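# Place the parts tote on top of the shelf unit

## Task

Set the tote of parts onto the flat top surface of the shelf unit so that it lies wholly within that surface's edges, then open the gripper(s) and back the robot away. The robot must neither topple nor finish tilted, and the tote only counts as placed if it stays there with no support from the robot.

## Robot and tools

Robot: a wheeled base carrying a lifting column with a head and two six-joint arms, each ending in a two-finger gripper. Shoulder height S = 0.90 m + column_m. Folded, the robot is 0.73 m long, 0.62 m wide, S + 0.43 m tall, with its front 0.40 m ahead of the column. The base drives only forward/backward and turns in place; it cannot strafe.

Frames: the base frame sits on the floor under the column, between the drive wheels: x forward, y to the left, z up. left_hand and right_hand are reported in this frame in metres; each is the point where the fingers meet (tips reach 8 mm further). The hand's z axis runs along the fingers (quat_wxyz maps (0,0,1) onto it), its y axis along the opening. The odometry frame is the base frame as it stood when the scene began; base_odometry counts wheel turns only, so slip shows up as false travel. Heading is in radians, left positive, from -3.142 to 3.142.

execute_actions: argument actions is a list holding one action or none (empty list = just report state and images). An action may contain:
- base: exactly one of {"translate_m": d}, a relative drive in metres from the current spot, forward positive, -3 to 3; or {"rotate_rad": d}, a relative turn in radians, counter-clockwise (left) positive, -3.2 to 3.2.
- joints: a single dict keyed by joint name, giving absolute targets (not offsets). Ranges: column_m 0 to 0.8 m; head_tilt_rad -0.61 to 1.308 (positive tilts down); left_/right_joint1_rad -2.879 to 2.879; joint2 0 to 3.141; joint3 0 to 3.019; joint4 -1.692 to 1.57; joint5 -1.57 to 1.57 (positive swings the hand to the robot's right); joint6 -2.094 to 2.094 (roll, positive clockwise seen from behind); left_/right_gripper_m 0 to 0.093 m, the fingertip gap.
- speeds: optional caps for this action only, translate_m 0.05 to 0.8 m/s, rotate_rad 0.1 to 1 rad/s (defaults are the maxima). Arms are not slowed by it.
The optional cameras list picks images: cam_head_left, cam_head_right, cam_left_wrist, cam_right_wrist, nav_camera, or all; [] gives none. Unknown keys, names or out-of-range numbers get the whole call rejected with no motion. A base move needing more than 8.667 s at its cap is rejected; no action exceeds 15 s.

wait: seconds 0 to 10; sends nothing new, returns state and images.
zoom_image: camera plus region [x0, y0, x1, y1] in pixels of that camera's latest full image, origin top-left, at most 504x504.
finished_scene: scene number; ends the scene irreversibly and reports success. Only call it once the tote rests alone on the shelf top and the robot has let go and backed off.

Arm geometry (approximate): with joint1 at -1.57 (left) or 1.57 (right) and joints 5, 6 at 0, the arm moves in a vertical plane straight ahead, 0.23 m beside the column. Let a = j2 - 0.35, b = 1.05 + j2 - j3, c = b - j4. The hand point lies about 0.12 + 0.39 sin a + 0.38 cos b + 0.25 cos c m ahead and S + 0.39 cos a - 0.38 sin b - 0.25 sin c m high; c = 1.57 means fingers pointing down. Example: j2, j3, j4 = 0.93, 0.78, 0.14 gives 0.60 m ahead, 0.25 m under S. Real hands usually end up to 5 cm lower and nearer (about 12 cm with heavy or far loads); trust the reported hand positions. Reach is about 1 m from the shoulder. For floor-level work, extend with fingers down 0.45–0.5 m ahead at column_m 0.3, then lower the column. Below 0.4 m height the base housing blocks hands closer than 0.45 m.

Loads with fingers down: up to 3.2 kg near 0.4 m ahead, 0.3–0.7 m below S; up to 2 kg out to 0.6 m; 1 kg out to 0.8 m (0.3–0.55 below S). A gripper holds roughly 2–6 kg. Fingers are 7 cm long; to grasp, command a gap smaller than the object (off_target is then expected). A reported gap staying 0.002 m or more above target means something is held.

Result lines: base_status and joint_status give each motion's outcome: done, off_target (may still push), contact_stop (column or base hit something; target dropped), time_out, not_followed (a safety check withheld arm targets; back the named joints off at least 0.05 rad the way they came, or drive away from the blocking object). on_its_own lists uncommanded behaviour; its "held at" is a held target, not a position. motor_effort covers left_wheel and right_wheel in percent. turned_by_wheels vs turned_by_imu disagreeing by over ~4% and at least 0.05 rad signals a collision or slip. base_tilt is in degrees (forward, right). wheel_motors_off = 1 means the wheels were cut for 2 s after about 3 s of hard pushing. Motor temperatures are listed per arm; MOTOR HOT warns at 85 °C, and at 100 °C that arm goes limp and drops its load.

The column halts with contact_stop when a hand or held object touches down; afterwards it will not go lower until raised 0.2 m. A base stall ends with contact_stop; reverse 0.05 m before turning. Tables 0.30 m+ high and more than 0.26 m below S can clear the housing and strike the column.

Avoid: arms colliding or pressing on each other (can end the run), dropping or slamming the tote, long hard pushes by arms or base, leaving a blocked arm straining (resend its reported joint positions as targets), and tipping the robot. Small joint changes under about 0.03 rad (0.08 for joints 2 and 3) may not move at all. Something may occasionally nudge loose objects.

Cameras: head cameras sit 0.91–1.03 m + column_m up, looking down by about head_tilt_rad. Wrist cameras look along the fingers, tilted 0.62 rad toward the hand's +x; closed fingertips are at image centre. nav_camera is on the base front, 0.23 m up, facing ahead.

Each tool is called after "Request:" as name([rows], argument=value, ...), one row to a line, values as JSON.

## Session

Request:
execute_actions(actions=[])

Scene clock: 0.00 s.
Motor temperatures (°C, as the motors report them): left_arm=[23 25 23 24 22 25] | right_arm=[26 22 24 24 22 25]
base_odometry: x=+0.000 y=+0.000 heading=+0.000 (m, m, rad; odometry frame)
turned_by_wheels: +0.000 (rad since the last result)
turned_by_imu: +0.000 (rad since the last result)
base_tilt: forward=-0.3 right=+0.0 (deg)
base_status: not commanded
joint_positions: column_m=+0.557 head_tilt_rad=+0.868 left_joint1_rad=-1.585 left_joint2_rad=+0.853 left_joint3_rad=+0.364 left_joint4_rad=-0.919 left_joint5_rad=+0.029 left_joint6_rad=+0.008 left_gripper_m=+0.094 right_joint1_rad=+1.555 right_joint2_rad=+0.900 right_joint3_rad=+0.381 right_joint4_rad=-0.970 right_joint5_rad=-0.047 right_joint6_rad=-0.053 right_gripper_m=+0.094
joint_status: not commanded
wheel_motors_off: 0
motor_effort: left_wheel=+3 right_wheel=+3 (%)
left_hand: x=+0.1336 y=+0.2167 z=+1.2582 quat_wxyz=(+0.428, -0.003, -0.904, +0.019) (m; base frame)
right_hand: x=+0.1262 y=-0.2204 z=+1.2644 quat_wxyz=(+0.463, +0.006, -0.886, -0.029) (m; base frame)
pictures: cam_head_left, cam_head_right, cam_left_wrist, cam_right_wrist, nav_camera
Images, in order (width x height): cam_head_left 896x504, cam_head_right 896x504, cam_left_wrist 504x504, cam_right_wrist 504x504, nav_camera 896x504.

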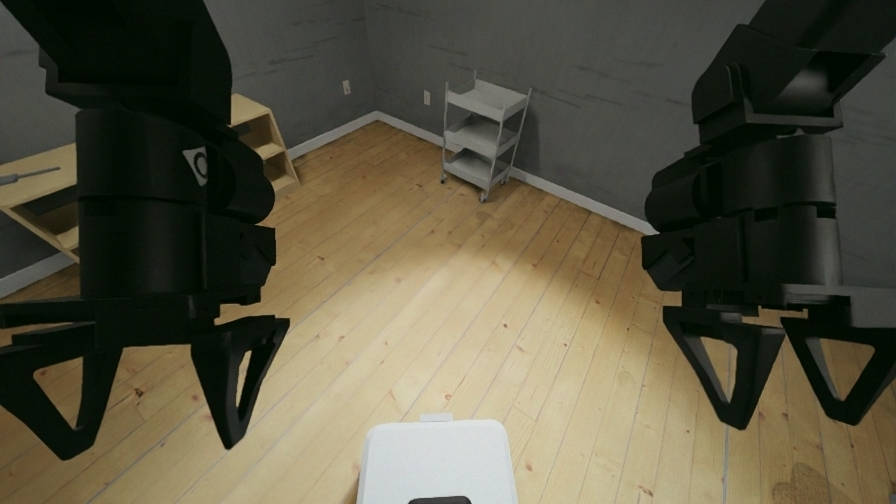

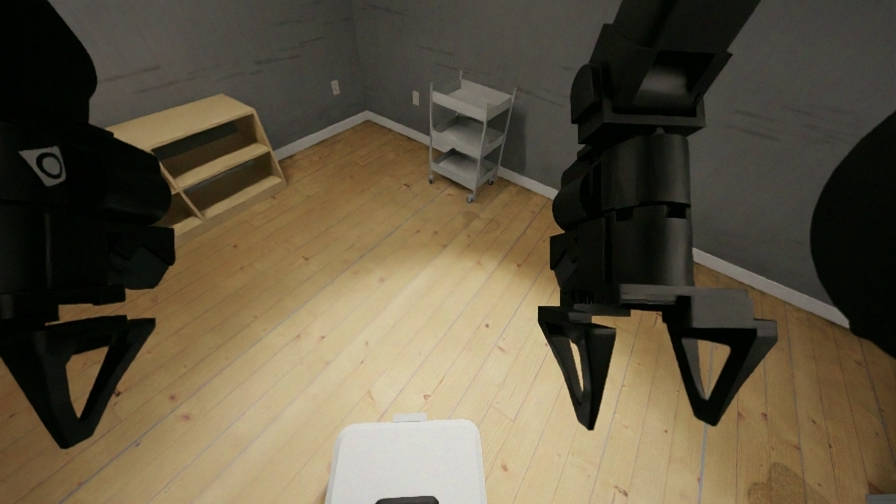

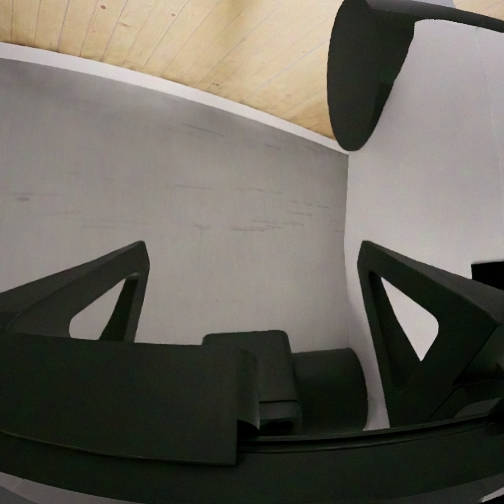

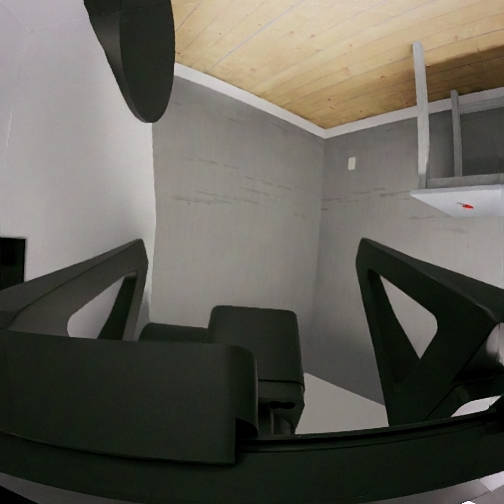

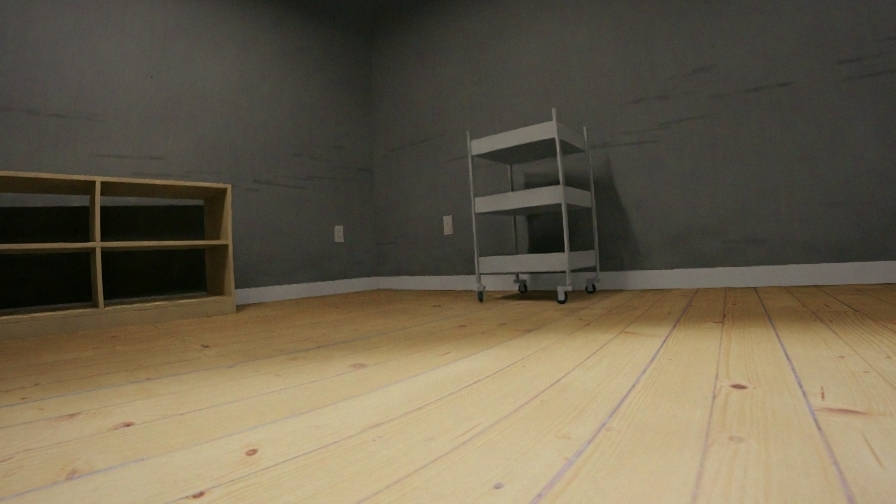

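Request:
execute_actions([
  {"base":{"rotate_rad":-1.6},"joints":{"head_tilt_rad":0.5}},
], cameras=["cam_head_left","nav_camera"])

Request:
execute_actions([
  {"base":{"rotate_rad":-1.5}},
], cameras=["cam_head_left","nav_camera"])

Scene clock: 5.47 s.
Motor temperatures (°C, as the motors report them): left_arm=[23 25 23 24 22 25] | right_arm=[26 23 24 24 22 25]
base_odometry: x=+0.000 y=+0.000 heading=-1.599 (m, m, rad; odometry frame)
turned_by_wheels: -1.599 (rad since the last result)
turned_by_imu: -1.607 (rad since the last result)
base_tilt: forward=-0.4 right=-0.1 (deg)
base_status: done
joint_positions: column_m=+0.557 head_tilt_rad=+0.518 left_joint1_rad=-1.585 left_joint2_rad=+0.853 left_joint3_rad=+0.364 left_joint4_rad=-0.919 left_joint5_rad=+0.029 left_joint6_rad=+0.008 left_gripper_m=+0.094 right_joint1_rad=+1.555 right_joint2_rad=+0.900 right_joint3_rad=+0.381 right_joint4_rad=-0.970 right_joint5_rad=-0.047 right_joint6_rad=-0.053 right_gripper_m=+0.094
joint_status: all done
wheel_motors_off: 0
motor_effort: left_wheel=+7(40) right_wheel=-5(33) (%)
left_hand: x=+0.1336 y=+0.2167 z=+1.2582 quat_wxyz=(+0.428, -0.003, -0.904, +0.019) (m; base frame)
right_hand: x=+0.1262 y=-0.2204 z=+1.2644 quat_wxyz=(+0.463, +0.006, -0.886, -0.029) (m; base frame)
pictures: cam_head_left, nav_camera
Images, in order (width x height): cam_head_left 896x504, nav_camera 896x504.

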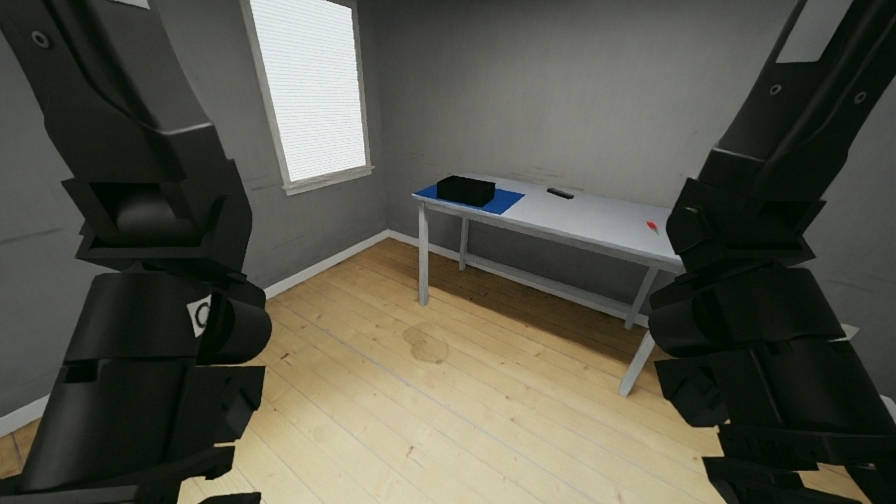

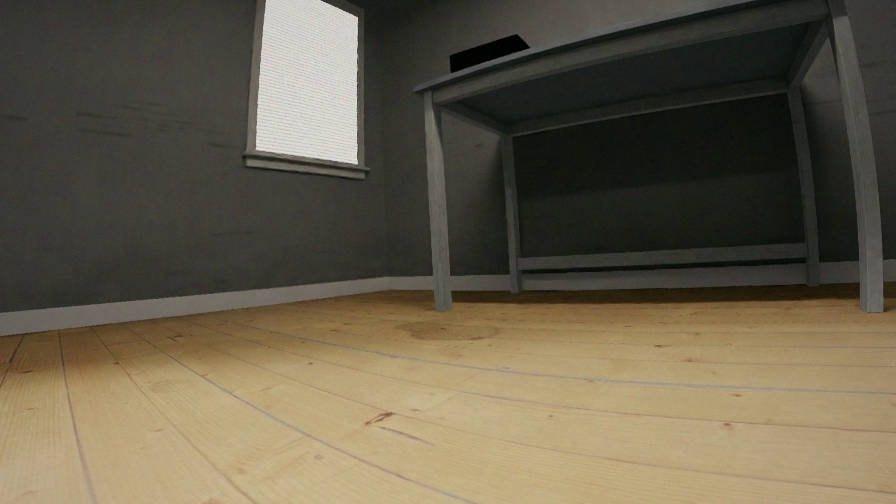

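Scene clock: 8.63 s.
Motor temperatures (°C, as the motors report them): left_arm=[23 25 23 24 22 25] | right_arm=[26 23 24 24 22 25]
base_odometry: x=+0.000 y=+0.000 heading=-3.097 (m, m, rad; odometry frame)
turned_by_wheels: -1.499 (rad since the last result)
turned_by_imu: -1.507 (rad since the last result)
base_tilt: forward=-0.4 right=-0.1 (deg)
base_status: done
joint_positions: column_m=+0.557 head_tilt_rad=+0.518 left_joint1_rad=-1.585 left_joint2_rad=+0.853 left_joint3_rad=+0.364 left_joint4_rad=-0.919 left_joint5_rad=+0.029 left_joint6_rad=+0.008 left_gripper_m=+0.094 right_joint1_rad=+1.555 right_joint2_rad=+0.900 right_joint3_rad=+0.381 right_joint4_rad=-0.970 right_joint5_rad=-0.047 right_joint6_rad=-0.053 right_gripper_m=+0.094
joint_status: not commanded
wheel_motors_off: 0
motor_effort: left_wheel=+7(30) right_wheel=-6(26) (%)
left_hand: x=+0.1336 y=+0.2167 z=+1.2582 quat_wxyz=(+0.428, -0.003, -0.904, +0.019) (m; base frame)
right_hand: x=+0.1262 y=-0.2204 z=+1.2644 quat_wxyz=(+0.463, +0.006, -0.886, -0.029) (m; base frame)
pictures: cam_head_left, nav_camera
Images, in order (width x height): cam_head_left 896x504, nav_camera 896x504.

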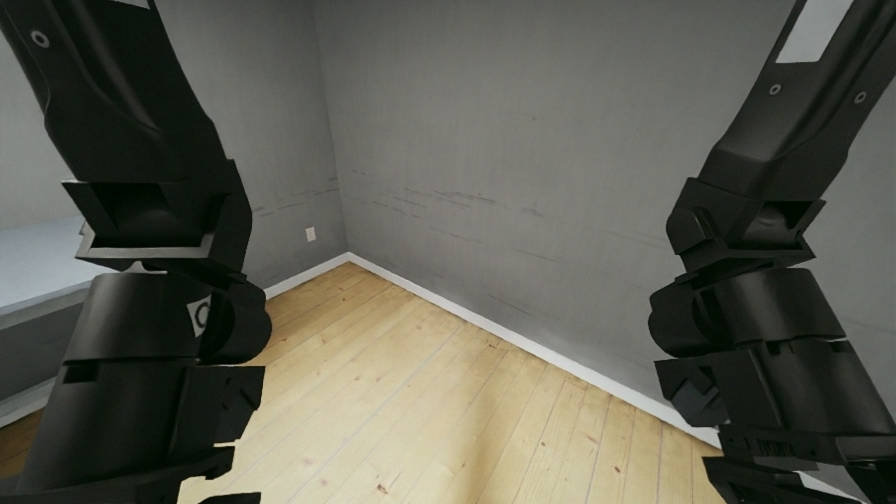

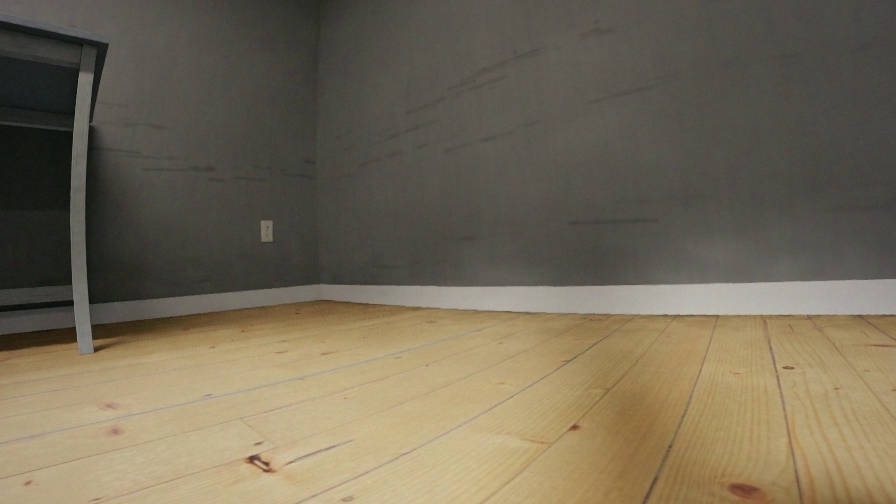

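Request:
execute_actions([
  {"base":{"rotate_rad":1.79}},
], cameras=[])

Request:
execute_actions([
  {"base":{"translate_m":1.05}},
], cameras=[])

Request:
execute_actions([
  {"base":{"rotate_rad":-0.86},"joints":{"head_tilt_rad":0.8}},
], cameras=["cam_head_left","cam_head_right","nav_camera"])

Scene clock: 25.03 s.
Motor temperatures (°C, as the motors report them): left_arm=[23 25 23 24 22 25] | right_arm=[26 23 24 24 22 25]
base_odometry: x=+0.000 y=+0.000 heading=-1.308 (m, m, rad; odometry frame)
turned_by_wheels: +1.789 (rad since the last result)
turned_by_imu: +1.794 (rad since the last result)
base_tilt: forward=-0.3 right=-0.1 (deg)
base_status: done
joint_positions: column_m=+0.557 head_tilt_rad=+0.518 left_joint1_rad=-1.585 left_joint2_rad=+0.853 left_joint3_rad=+0.364 left_joint4_rad=-0.919 left_joint5_rad=+0.029 left_joint6_rad=+0.008 left_gripper_m=+0.094 right_joint1_rad=+1.555 right_joint2_rad=+0.900 right_joint3_rad=+0.381 right_joint4_rad=-0.970 right_joint5_rad=-0.047 right_joint6_rad=-0.053 right_gripper_m=+0.094
joint_status: not commanded
wheel_motors_off: 0
motor_effort: left_wheel=-6(33) right_wheel=+6(31) (%)
left_hand: x=+0.1336 y=+0.2167 z=+1.2582 quat_wxyz=(+0.428, -0.003, -0.904, +0.019) (m; base frame)
right_hand: x=+0.1262 y=-0.2204 z=+1.2644 quat_wxyz=(+0.463, +0.006, -0.886, -0.029) (m; base frame)
pictures: none
No camera images: the call's "cameras" was empty. Leave "cameras" out to get every camera's image.

Scene clock: 28.47 s.
Motor temperatures (°C, as the motors report them): left_arm=[23 25 23 24 22 25] | right_arm=[26 23 24 24 22 25]
base_odometry: x=+0.273 y=-1.014 heading=-1.308 (m, m, rad; odometry frame)
turned_by_wheels: +0.000 (rad since the last result)
turned_by_imu: -0.001 (rad since the last result)
base_tilt: forward=-0.4 right=-0.1 (deg)
base_status: done
joint_positions: column_m=+0.557 head_tilt_rad=+0.518 left_joint1_rad=-1.585 left_joint2_rad=+0.853 left_joint3_rad=+0.365 left_joint4_rad=-0.919 left_joint5_rad=+0.029 left_joint6_rad=+0.008 left_gripper_m=+0.094 right_joint1_rad=+1.555 right_joint2_rad=+0.900 right_joint3_rad=+0.382 right_joint4_rad=-0.970 right_joint5_rad=-0.047 right_joint6_rad=-0.053 right_gripper_m=+0.094
joint_status: not commanded
wheel_motors_off: 0
motor_effort: left_wheel=+0(43) right_wheel=+0(52) (%)
left_hand: x=+0.1342 y=+0.2166 z=+1.2580 quat_wxyz=(+0.428, -0.003, -0.904, +0.019) (m; base frame)
right_hand: x=+0.1268 y=-0.2205 z=+1.2642 quat_wxyz=(+0.463, +0.006, -0.886, -0.029) (m; base frame)
pictures: none
No camera images: the call's "cameras" was empty. Leave "cameras" out to get every camera's image.

Scene clock: 30.90 s.
Motor temperatures (°C, as the motors report them): left_arm=[23 25 23 24 22 25] | right_arm=[26 23 24 24 22 25]
base_odometry: x=+0.273 y=-1.014 heading=-2.167 (m, m, rad; odometry frame)
turned_by_wheels: -0.859 (rad since the last result)
turned_by_imu: -0.862 (rad since the last result)
base_tilt: forward=-0.3 right=+0.0 (deg)
base_status: done
joint_positions: column_m=+0.557 head_tilt_rad=+0.802 left_joint1_rad=-1.585 left_joint2_rad=+0.853 left_joint3_rad=+0.365 left_joint4_rad=-0.919 left_joint5_rad=+0.029 left_joint6_rad=+0.008 left_gripper_m=+0.094 right_joint1_rad=+1.555 right_joint2_rad=+0.900 right_joint3_rad=+0.382 right_joint4_rad=-0.970 right_joint5_rad=-0.047 right_joint6_rad=-0.053 right_gripper_m=+0.094
joint_status: all done
wheel_motors_off: 0
motor_effort: left_wheel=+7(35) right_wheel=-4(44) (%)
left_hand: x=+0.1342 y=+0.2166 z=+1.2580 quat_wxyz=(+0.428, -0.003, -0.904, +0.019) (m; base frame)
right_hand: x=+0.1268 y=-0.2205 z=+1.2642 quat_wxyz=(+0.463, +0.006, -0.886, -0.029) (m; base frame)
pictures: cam_head_left, cam_head_right, nav_camera
Images, in order (width x height): cam_head_left 896x504, cam_head_right 896x504, nav_camera 896x504.

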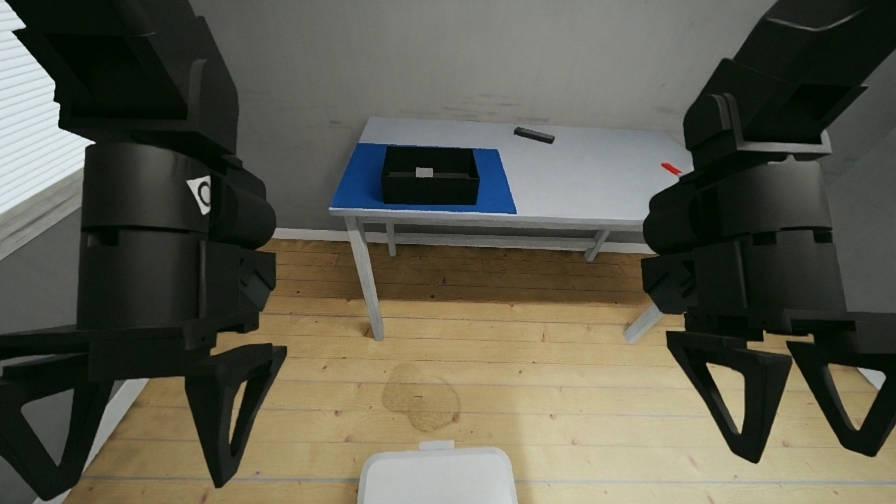

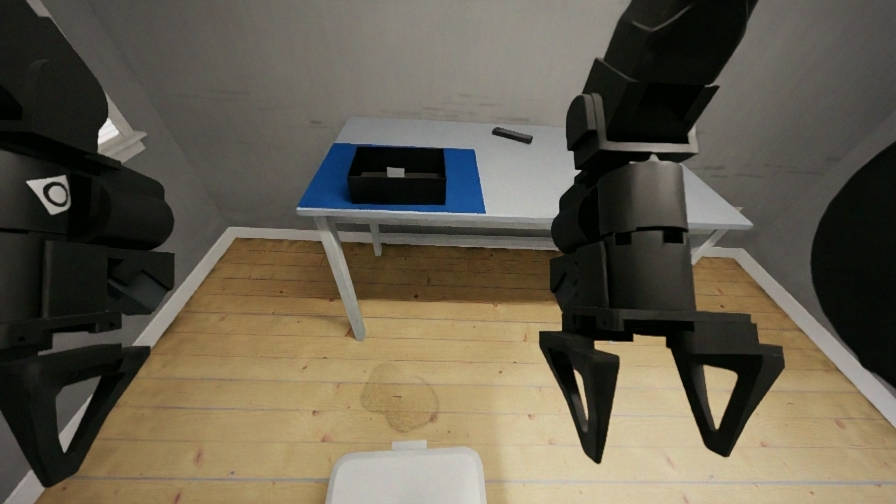

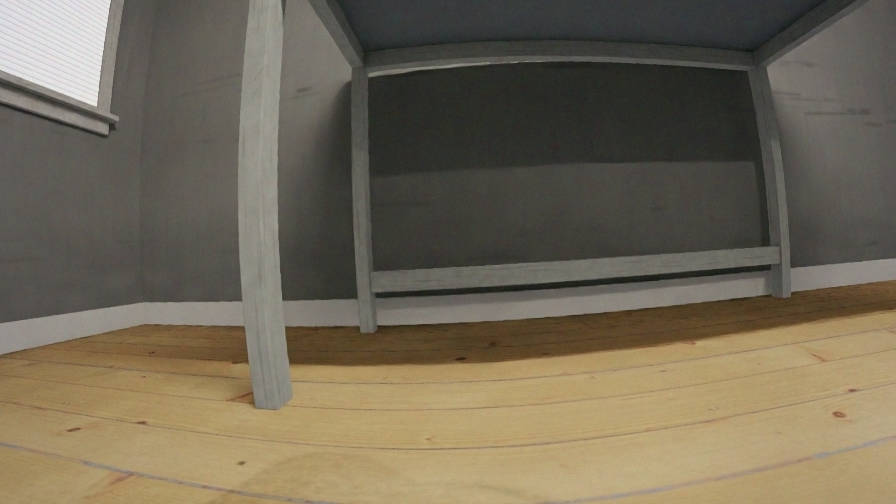

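Request:
execute_actions([
  {"joints":{"column_m":0.7,"head_tilt_rad":0.9,"left_joint1_rad":-1.71,"left_joint2_rad":1.05,"left_joint3_rad":0.9,"left_joint4_rad":-0.37,"left_joint5_rad":0,"left_joint6_rad":0,"right_joint1_rad":1.71,"right_joint2_rad":1.05,"right_joint3_rad":0.9,"right_joint4_rad":-0.37,"right_joint5_rad":0,"right_joint6_rad":0}},
], cameras=["cam_head_left"])

Request:
execute_actions([
  {"base":{"translate_m":0.5},"speeds":{"translate_m":0.25}},
])

Scene clock: 44.40 s.
Motor temperatures (°C, as the motors report them): left_arm=[23 25 23 24 22 25] | right_arm=[26 23 24 24 22 25]
base_odometry: x=+0.273 y=-1.014 heading=-2.167 (m, m, rad; odometry frame)
turned_by_wheels: +0.000 (rad since the last result)
turned_by_imu: -0.001 (rad since the last result)
base_tilt: forward=-0.3 right=-0.1 (deg)
base_status: not commanded
joint_positions: column_m=+0.700 head_tilt_rad=+0.901 left_joint1_rad=-1.716 left_joint2_rad=+1.055 left_joint3_rad=+0.905 left_joint4_rad=-0.368 left_joint5_rad=+0.000 left_joint6_rad=+0.006 left_gripper_m=+0.094 right_joint1_rad=+1.710 right_joint2_rad=+1.057 right_joint3_rad=+0.899 right_joint4_rad=-0.377 right_joint5_rad=+0.000 right_joint6_rad=-0.005 right_gripper_m=+0.094
joint_status: all done
wheel_motors_off: 0
motor_effort: left_wheel=+11(14) right_wheel=-8(11) (%)
left_hand: x=+0.5123 y=+0.1543 z=+1.2971 quat_wxyz=(-0.003, -0.039, -0.997, +0.063) (m; base frame)
right_hand: x=+0.5060 y=-0.1585 z=+1.2950 quat_wxyz=(+0.006, +0.038, -0.997, -0.060) (m; base frame)
pictures: cam_head_left
Images, in order (width x height): cam_head_left 896x504.

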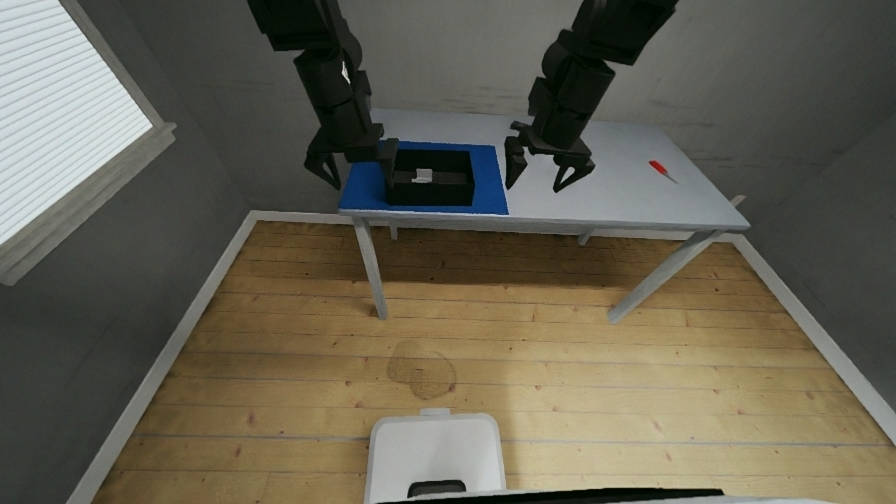

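Scene clock: 47.60 s.
Motor temperatures (°C, as the motors report them): left_arm=[23 26 23 24 22 25] | right_arm=[26 23 24 24 22 25]
base_odometry: x=-0.008 y=-1.428 heading=-2.167 (m, m, rad; odometry frame)
turned_by_wheels: +0.000 (rad since the last result)
turned_by_imu: -0.001 (rad since the last result)
base_tilt: forward=-0.3 right=+0.0 (deg)
base_status: done
joint_positions: column_m=+0.700 head_tilt_rad=+0.902 left_joint1_rad=-1.716 left_joint2_rad=+1.055 left_joint3_rad=+0.899 left_joint4_rad=-0.368 left_joint5_rad=+0.000 left_joint6_rad=+0.006 left_gripper_m=+0.094 right_joint1_rad=+1.710 right_joint2_rad=+1.057 right_joint3_rad=+0.894 right_joint4_rad=-0.377 right_joint5_rad=+0.000 right_joint6_rad=-0.005 right_gripper_m=+0.094
joint_status: not commanded
wheel_motors_off: 0
motor_effort: left_wheel=+0(55) right_wheel=+1(45) (%)
left_hand: x=+0.5091 y=+0.1544 z=+1.2963 quat_wxyz=(+0.000, -0.039, -0.997, +0.063) (m; base frame)
right_hand: x=+0.5035 y=-0.1586 z=+1.2944 quat_wxyz=(+0.008, +0.038, -0.997, -0.060) (m; base frame)
pictures: cam_head_left, cam_head_right, cam_left_wrist, cam_right_wrist, nav_camera
Images, in order (width x height): cam_head_left 896x504, cam_head_right 896x504, cam_left_wrist 504x504, cam_right_wrist 504x504, nav_camera 896x504.

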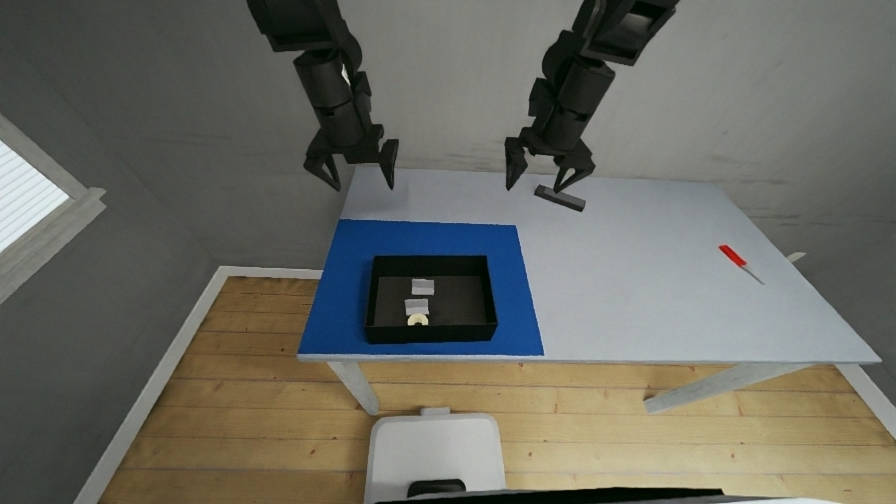

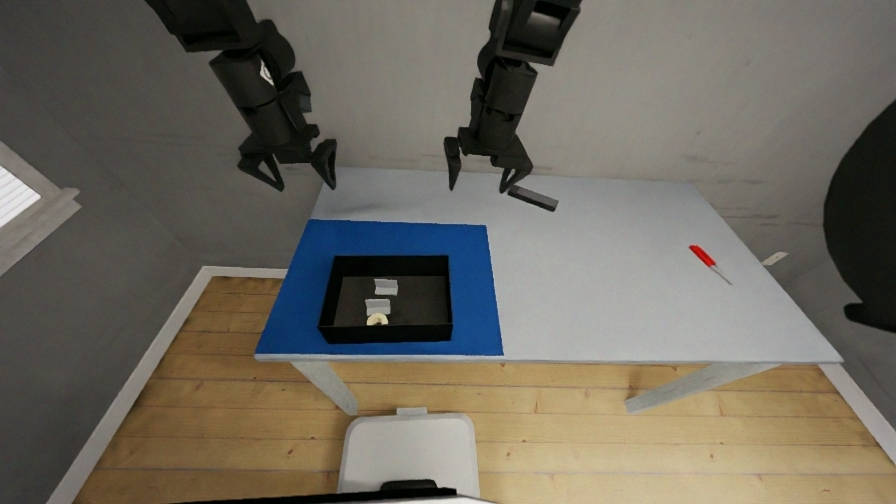

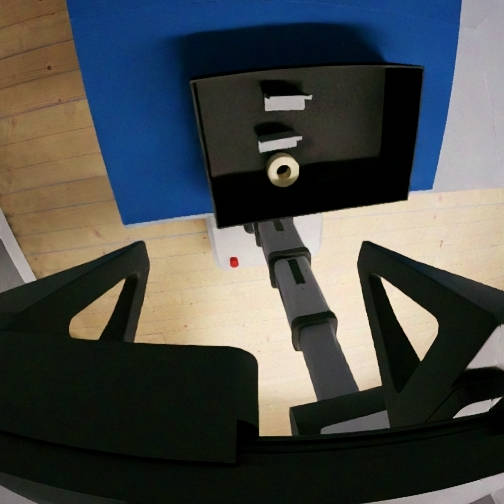

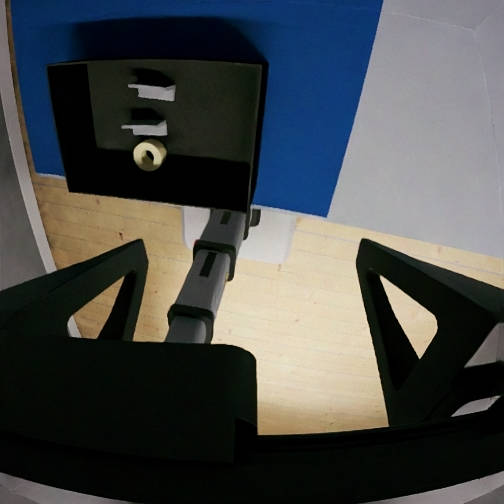

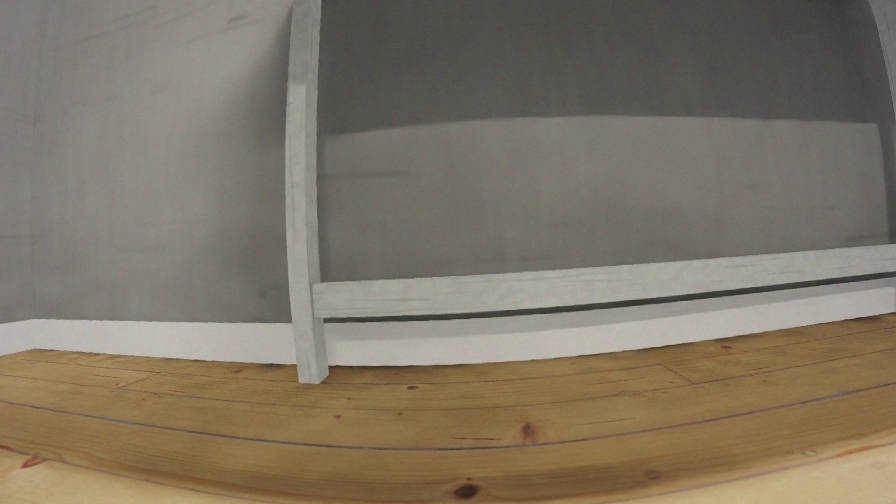

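Request:
execute_actions([
  {"joints":{"left_joint5_rad":-0.125,"right_joint1_rad":1.87,"right_joint5_rad":0.26}},
], cameras=["cam_left_wrist","cam_right_wrist"])

Scene clock: 56.87 s.
Motor temperatures (°C, as the motors report them): left_arm=[23 26 23 24 22 25] | right_arm=[26 24 24 24 22 25]
base_odometry: x=-0.008 y=-1.428 heading=-2.167 (m, m, rad; odometry frame)
turned_by_wheels: +0.000 (rad since the last result)
turned_by_imu: -0.001 (rad since the last result)
base_tilt: forward=-0.3 right=-0.1 (deg)
base_status: not commanded
joint_positions: column_m=+0.700 head_tilt_rad=+0.902 left_joint1_rad=-1.716 left_joint2_rad=+1.055 left_joint3_rad=+0.899 left_joint4_rad=-0.368 left_joint5_rad=-0.123 left_joint6_rad=+0.006 left_gripper_m=+0.094 right_joint1_rad=+1.878 right_joint2_rad=+1.057 right_joint3_rad=+0.894 right_joint4_rad=-0.377 right_joint5_rad=+0.258 right_joint6_rad=-0.005 right_gripper_m=+0.094
joint_status: all done
wheel_motors_off: 0
motor_effort: left_wheel=+0(0) right_wheel=-1(1) (%)
left_hand: x=+0.5106 y=+0.1755 z=+1.2949 quat_wxyz=(-0.002, -0.039, -0.999, +0.001) (m; base frame)
right_hand: x=+0.5014 y=-0.1226 z=+1.3039 quat_wxyz=(-0.002, +0.081, -0.997, -0.004) (m; base frame)
pictures: cam_left_wrist, cam_right_wrist
Images, in order (width x height): cam_left_wrist 504x504, cam_right_wrist 504x504.

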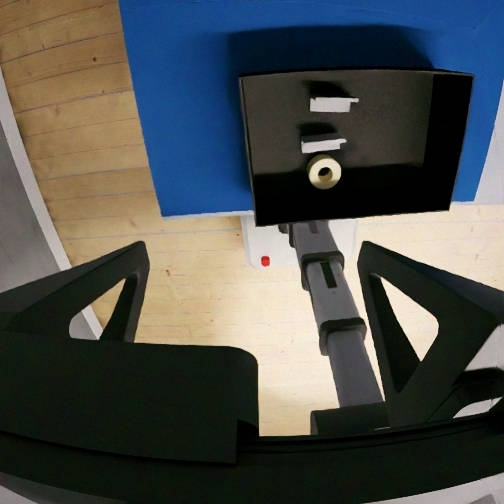

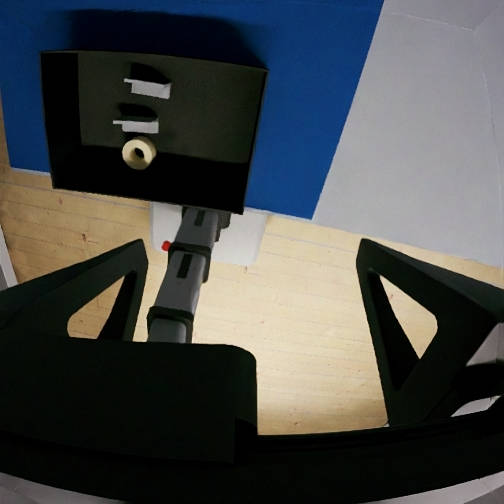

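Request:
execute_actions([
  {"joints":{"left_joint6_rad":-0.08,"right_joint6_rad":0.155,"column_m":0.52}},
], cameras=["cam_left_wrist","cam_right_wrist","cam_head_left"])

Scene clock: 64.30 s.
Motor temperatures (°C, as the motors report them): left_arm=[23 26 23 24 22 25] | right_arm=[26 24 24 24 22 25]
base_odometry: x=-0.008 y=-1.428 heading=-2.167 (m, m, rad; odometry frame)
turned_by_wheels: +0.000 (rad since the last result)
turned_by_imu: -0.001 (rad since the last result)
base_tilt: forward=-0.4 right=+0.0 (deg)
base_status: not commanded
joint_positions: column_m=+0.520 head_tilt_rad=+0.902 left_joint1_rad=-1.716 left_joint2_rad=+1.055 left_joint3_rad=+0.899 left_joint4_rad=-0.368 left_joint5_rad=-0.123 left_joint6_rad=-0.067 left_gripper_m=+0.094 right_joint1_rad=+1.878 right_joint2_rad=+1.057 right_joint3_rad=+0.894 right_joint4_rad=-0.377 right_joint5_rad=+0.258 right_joint6_rad=+0.148 right_gripper_m=+0.094
joint_status: all done
wheel_motors_off: 0
motor_effort: left_wheel=+0(0) right_wheel=+0(1) (%)
left_hand: x=+0.5106 y=+0.1755 z=+1.1151 quat_wxyz=(-0.002, -0.003, -1.000, +0.001) (m; base frame)
right_hand: x=+0.5014 y=-0.1226 z=+1.1241 quat_wxyz=(-0.002, +0.004, -1.000, -0.004) (m; base frame)
pictures: cam_head_left, cam_left_wrist, cam_right_wrist
Images, in order (width x height): cam_head_left 896x504, cam_left_wrist 504x504, cam_right_wrist 504x504.

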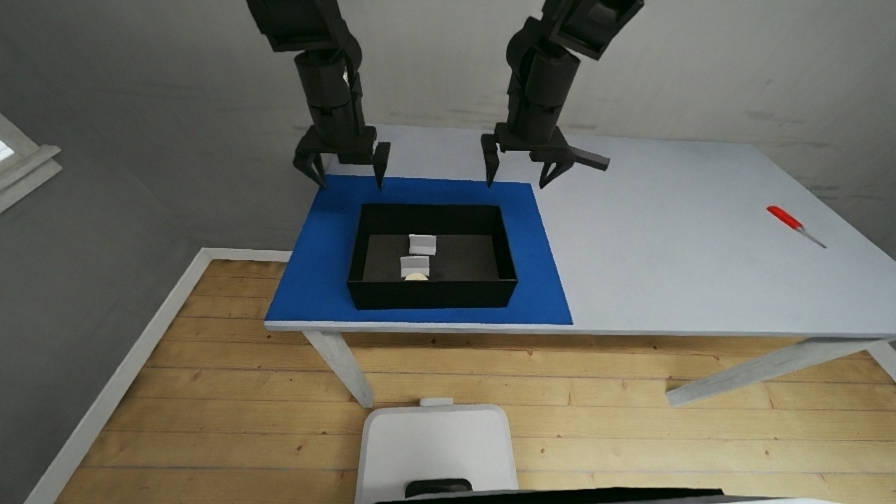

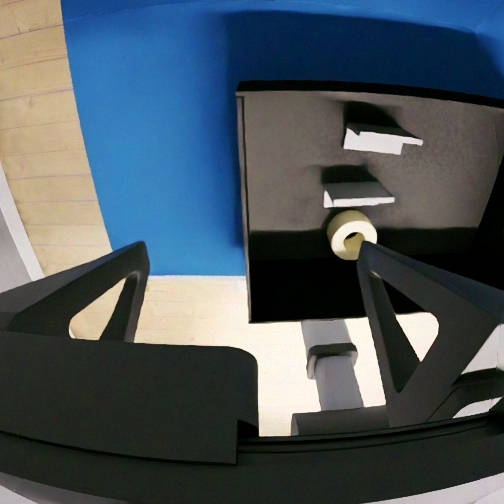

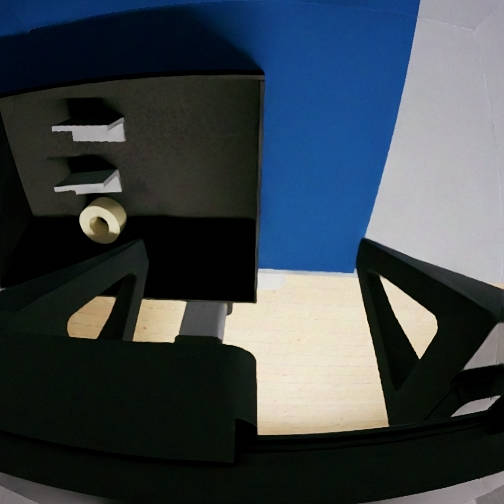

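Request:
execute_actions([
  {"base":{"translate_m":-0.03},"joints":{"column_m":0.43}},
], cameras=["cam_left_wrist","cam_right_wrist","cam_head_left"])

Scene clock: 69.90 s.
Motor temperatures (°C, as the motors report them): left_arm=[23 27 23 24 22 25] | right_arm=[26 24 24 24 22 25]
base_odometry: x=+0.009 y=-1.403 heading=-2.167 (m, m, rad; odometry frame)
turned_by_wheels: +0.000 (rad since the last result)
turned_by_imu: -0.001 (rad since the last result)
base_tilt: forward=-0.3 right=+0.0 (deg)
base_status: done
joint_positions: column_m=+0.430 head_tilt_rad=+0.902 left_joint1_rad=-1.716 left_joint2_rad=+1.055 left_joint3_rad=+0.896 left_joint4_rad=-0.368 left_joint5_rad=-0.123 left_joint6_rad=-0.067 left_gripper_m=+0.094 right_joint1_rad=+1.878 right_joint2_rad=+1.057 right_joint3_rad=+0.892 right_joint4_rad=-0.377 right_joint5_rad=+0.258 right_joint6_rad=+0.148 right_gripper_m=+0.094
joint_status: all done
wheel_motors_off: 0
motor_effort: left_wheel=+0(33) right_wheel=+0(28) (%)
left_hand: x=+0.5090 y=+0.1756 z=+1.0247 quat_wxyz=(-0.001, -0.003, -1.000, +0.001) (m; base frame)
right_hand: x=+0.5000 y=-0.1227 z=+1.0338 quat_wxyz=(-0.001, +0.005, -1.000, -0.004) (m; base frame)
pictures: cam_head_left, cam_left_wrist, cam_right_wrist
Images, in order (width x height): cam_head_left 896x504, cam_left_wrist 504x504, cam_right_wrist 504x504.

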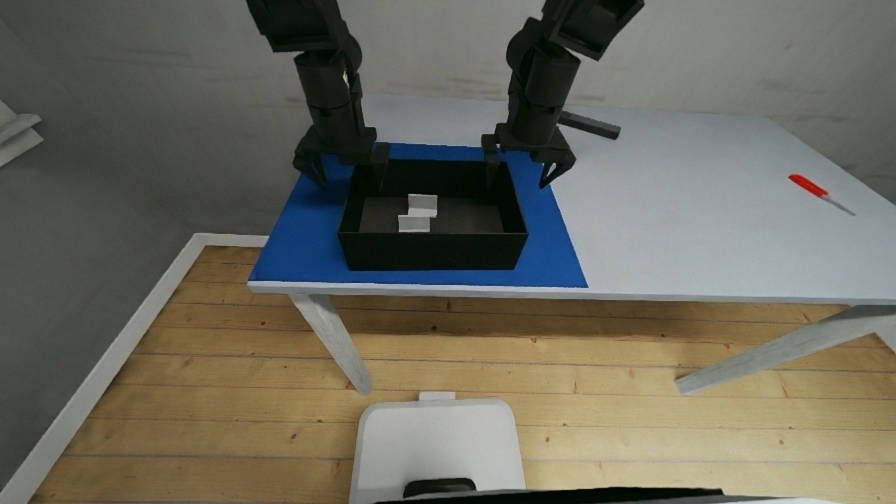

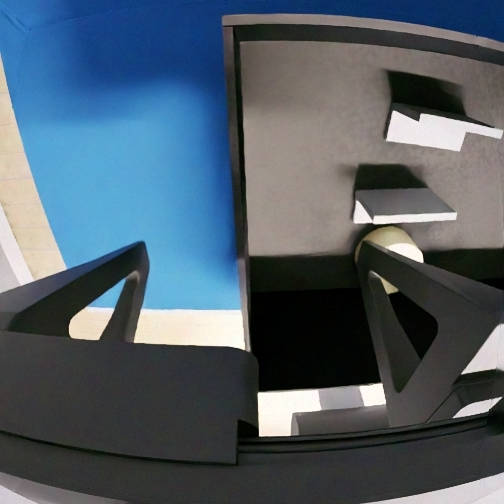

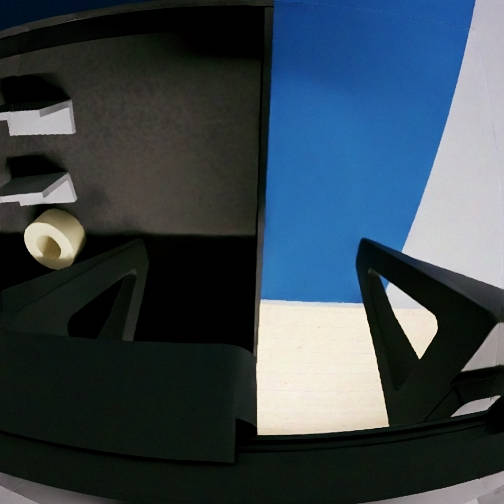

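Request:
execute_actions([
  {"joints":{"column_m":0.375}},
], cameras=["cam_left_wrist","cam_right_wrist","cam_head_left"])

Scene clock: 73.37 s.
Motor temperatures (°C, as the motors report them): left_arm=[23 27 23 24 22 25] | right_arm=[26 25 24 24 22 25]
base_odometry: x=+0.009 y=-1.403 heading=-2.167 (m, m, rad; odometry frame)
turned_by_wheels: +0.000 (rad since the last result)
turned_by_imu: -0.001 (rad since the last result)
base_tilt: forward=-0.3 right=+0.0 (deg)
base_status: not commanded
joint_positions: column_m=+0.375 head_tilt_rad=+0.902 left_joint1_rad=-1.716 left_joint2_rad=+1.055 left_joint3_rad=+0.896 left_joint4_rad=-0.368 left_joint5_rad=-0.123 left_joint6_rad=-0.067 left_gripper_m=+0.094 right_joint1_rad=+1.878 right_joint2_rad=+1.057 right_joint3_rad=+0.892 right_joint4_rad=-0.377 right_joint5_rad=+0.258 right_joint6_rad=+0.148 right_gripper_m=+0.094
joint_status: all done
wheel_motors_off: 0
motor_effort: left_wheel=+0(0) right_wheel=-1(2) (%)
left_hand: x=+0.5090 y=+0.1756 z=+0.9697 quat_wxyz=(-0.001, -0.003, -1.000, +0.001) (m; base frame)
right_hand: x=+0.5000 y=-0.1227 z=+0.9788 quat_wxyz=(-0.001, +0.005, -1.000, -0.004) (m; base frame)
pictures: cam_head_left, cam_left_wrist, cam_right_wrist
Images, in order (width x height): cam_head_left 896x504, cam_left_wrist 504x504, cam_right_wrist 504x504.

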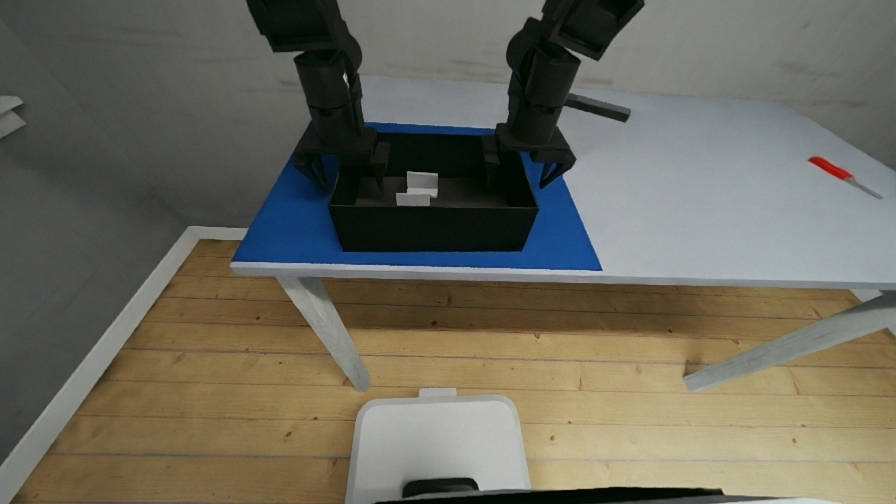

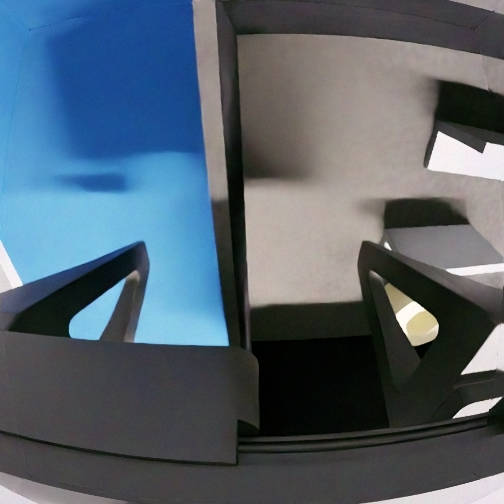

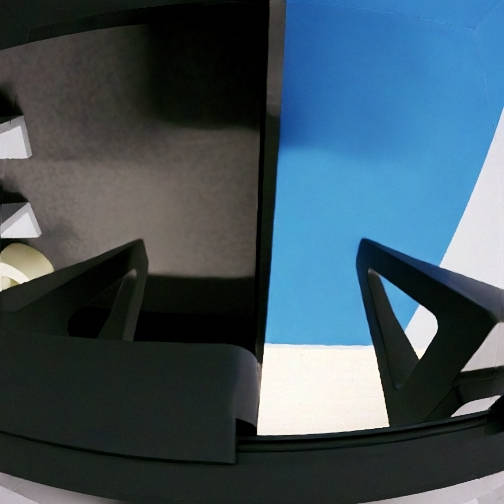

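A little lower for a deeper grip, then close.

Request:
execute_actions([
  {"joints":{"column_m":0.355}},
], cameras=[])

Request:
execute_actions([
  {"joints":{"left_gripper_m":0,"right_gripper_m":0}},
], cameras=["cam_head_left"])

Request:
execute_actions([
  {"joints":{"column_m":0.45}},
], cameras=["cam_head_left","cam_left_wrist"])

Scene clock: 76.77 s.
Motor temperatures (°C, as the motors report them): left_arm=[23 27 24 24 22 25] | right_arm=[26 25 24 24 22 25]
base_odometry: x=+0.009 y=-1.403 heading=-2.167 (m, m, rad; odometry frame)
turned_by_wheels: +0.000 (rad since the last result)
turned_by_imu: +0.000 (rad since the last result)
base_tilt: forward=-0.4 right=+0.0 (deg)
base_status: not commanded
joint_positions: column_m=+0.355 head_tilt_rad=+0.902 left_joint1_rad=-1.716 left_joint2_rad=+1.041 left_joint3_rad=+0.896 left_joint4_rad=-0.370 left_joint5_rad=-0.124 left_joint6_rad=-0.067 left_gripper_m=+0.094 right_joint1_rad=+1.878 right_joint2_rad=+1.057 right_joint3_rad=+0.892 right_joint4_rad=-0.377 right_joint5_rad=+0.258 right_joint6_rad=+0.148 right_gripper_m=+0.094
joint_status: all done
wheel_motors_off: 0
motor_effort: left_wheel=+2(3) right_wheel=+1(2) (%)
left_hand: x=+0.5127 y=+0.1762 z=+0.9550 quat_wxyz=(-0.007, -0.002, -1.000, +0.001) (m; base frame)
right_hand: x=+0.5000 y=-0.1227 z=+0.9588 quat_wxyz=(-0.001, +0.005, -1.000, -0.004) (m; base frame)
pictures: none
No camera images: the call's "cameras" was empty. Leave "cameras" out to get every camera's image.

Scene clock: 77.57 s.
Motor temperatures (°C, as the motors report them): left_arm=[23 27 24 24 22 25] | right_arm=[26 25 24 24 22 25]
base_odometry: x=+0.009 y=-1.403 heading=-2.167 (m, m, rad; odometry frame)
turned_by_wheels: +0.000 (rad since the last result)
turned_by_imu: +0.000 (rad since the last result)
base_tilt: forward=-0.4 right=+0.0 (deg)
base_status: not commanded
joint_positions: column_m=+0.355 head_tilt_rad=+0.902 left_joint1_rad=-1.707 left_joint2_rad=+1.037 left_joint3_rad=+0.895 left_joint4_rad=-0.377 left_joint5_rad=-0.129 left_joint6_rad=-0.059 left_gripper_m=+0.002 right_joint1_rad=+1.874 right_joint2_rad=+1.057 right_joint3_rad=+0.903 right_joint4_rad=-0.369 right_joint5_rad=+0.267 right_joint6_rad=+0.188 right_gripper_m=+0.002
joint_status: all done
wheel_motors_off: 0
motor_effort: left_wheel=+1(3) right_wheel=+0(3) (%)
left_hand: x=+0.5115 y=+0.1816 z=+0.9560 quat_wxyz=(-0.005, -0.004, -1.000, -0.005) (m; base frame)
right_hand: x=+0.5089 y=-0.1253 z=+0.9600 quat_wxyz=(-0.010, -0.019, -1.000, +0.001) (m; base frame)
pictures: cam_head_left
Images, in order (width x height): cam_head_left 896x504.

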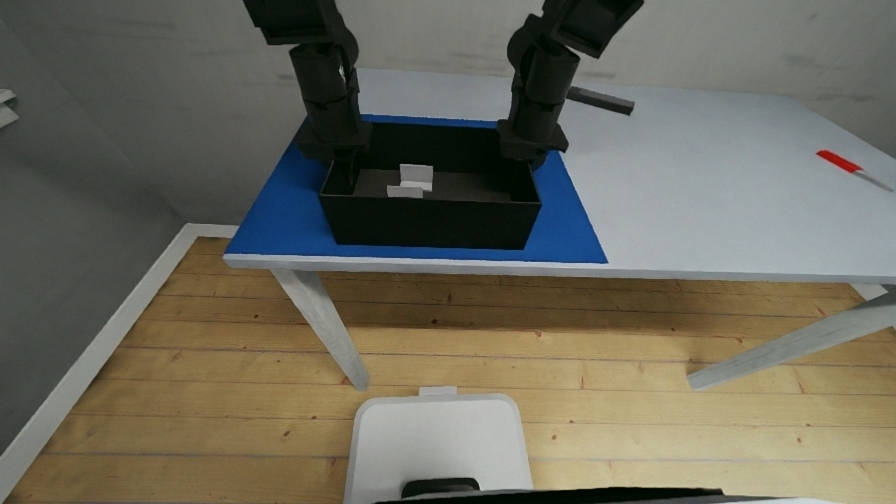

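Scene clock: 79.40 s.
Motor temperatures (°C, as the motors report them): left_arm=[23 27 24 24 22 25] | right_arm=[26 25 24 24 22 25]
base_odometry: x=+0.009 y=-1.403 heading=-2.167 (m, m, rad; odometry frame)
turned_by_wheels: +0.000 (rad since the last result)
turned_by_imu: +0.000 (rad since the last result)
base_tilt: forward=-0.4 right=+0.0 (deg)
base_status: not commanded
joint_positions: column_m=+0.450 head_tilt_rad=+0.902 left_joint1_rad=-1.707 left_joint2_rad=+1.038 left_joint3_rad=+0.894 left_joint4_rad=-0.377 left_joint5_rad=-0.126 left_joint6_rad=-0.059 left_gripper_m=+0.002 right_joint1_rad=+1.874 right_joint2_rad=+1.057 right_joint3_rad=+0.902 right_joint4_rad=-0.369 right_joint5_rad=+0.268 right_joint6_rad=+0.188 right_gripper_m=+0.002
joint_status: all done
wheel_motors_off: 0
motor_effort: left_wheel=+1(2) right_wheel=+0(2) (%)
left_hand: x=+0.5108 y=+0.1812 z=+1.0504 quat_wxyz=(-0.004, -0.004, -1.000, -0.004) (m; base frame)
right_hand: x=+0.5085 y=-0.1257 z=+1.0547 quat_wxyz=(-0.010, -0.019, -1.000, +0.002) (m; base frame)
pictures: cam_head_left, cam_left_wrist
Images, in order (width x height): cam_head_left 896x504, cam_left_wrist 504x504.

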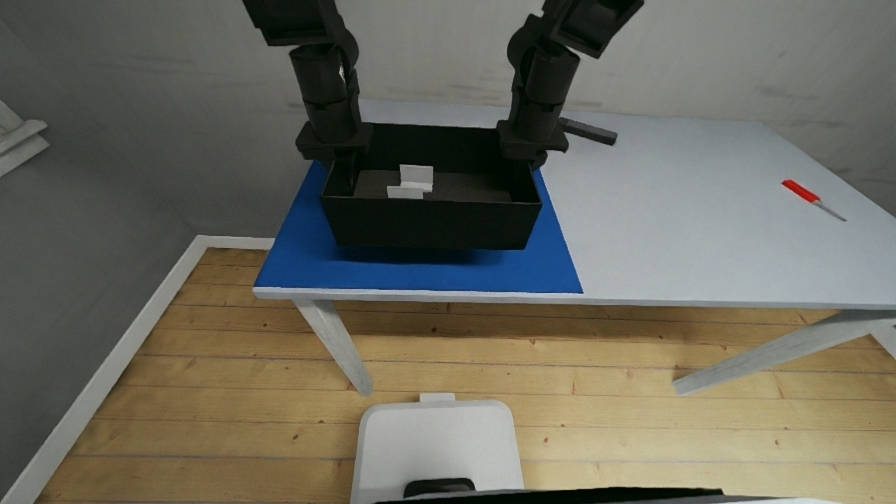

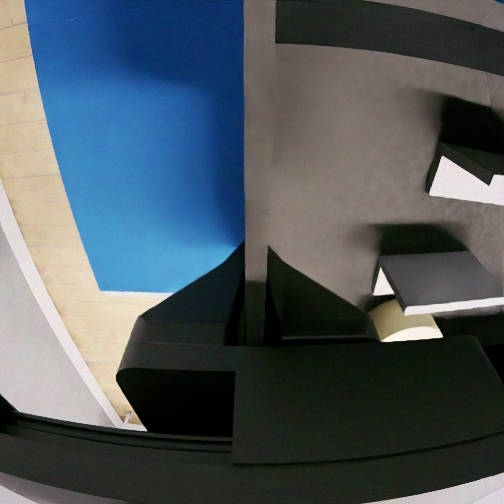

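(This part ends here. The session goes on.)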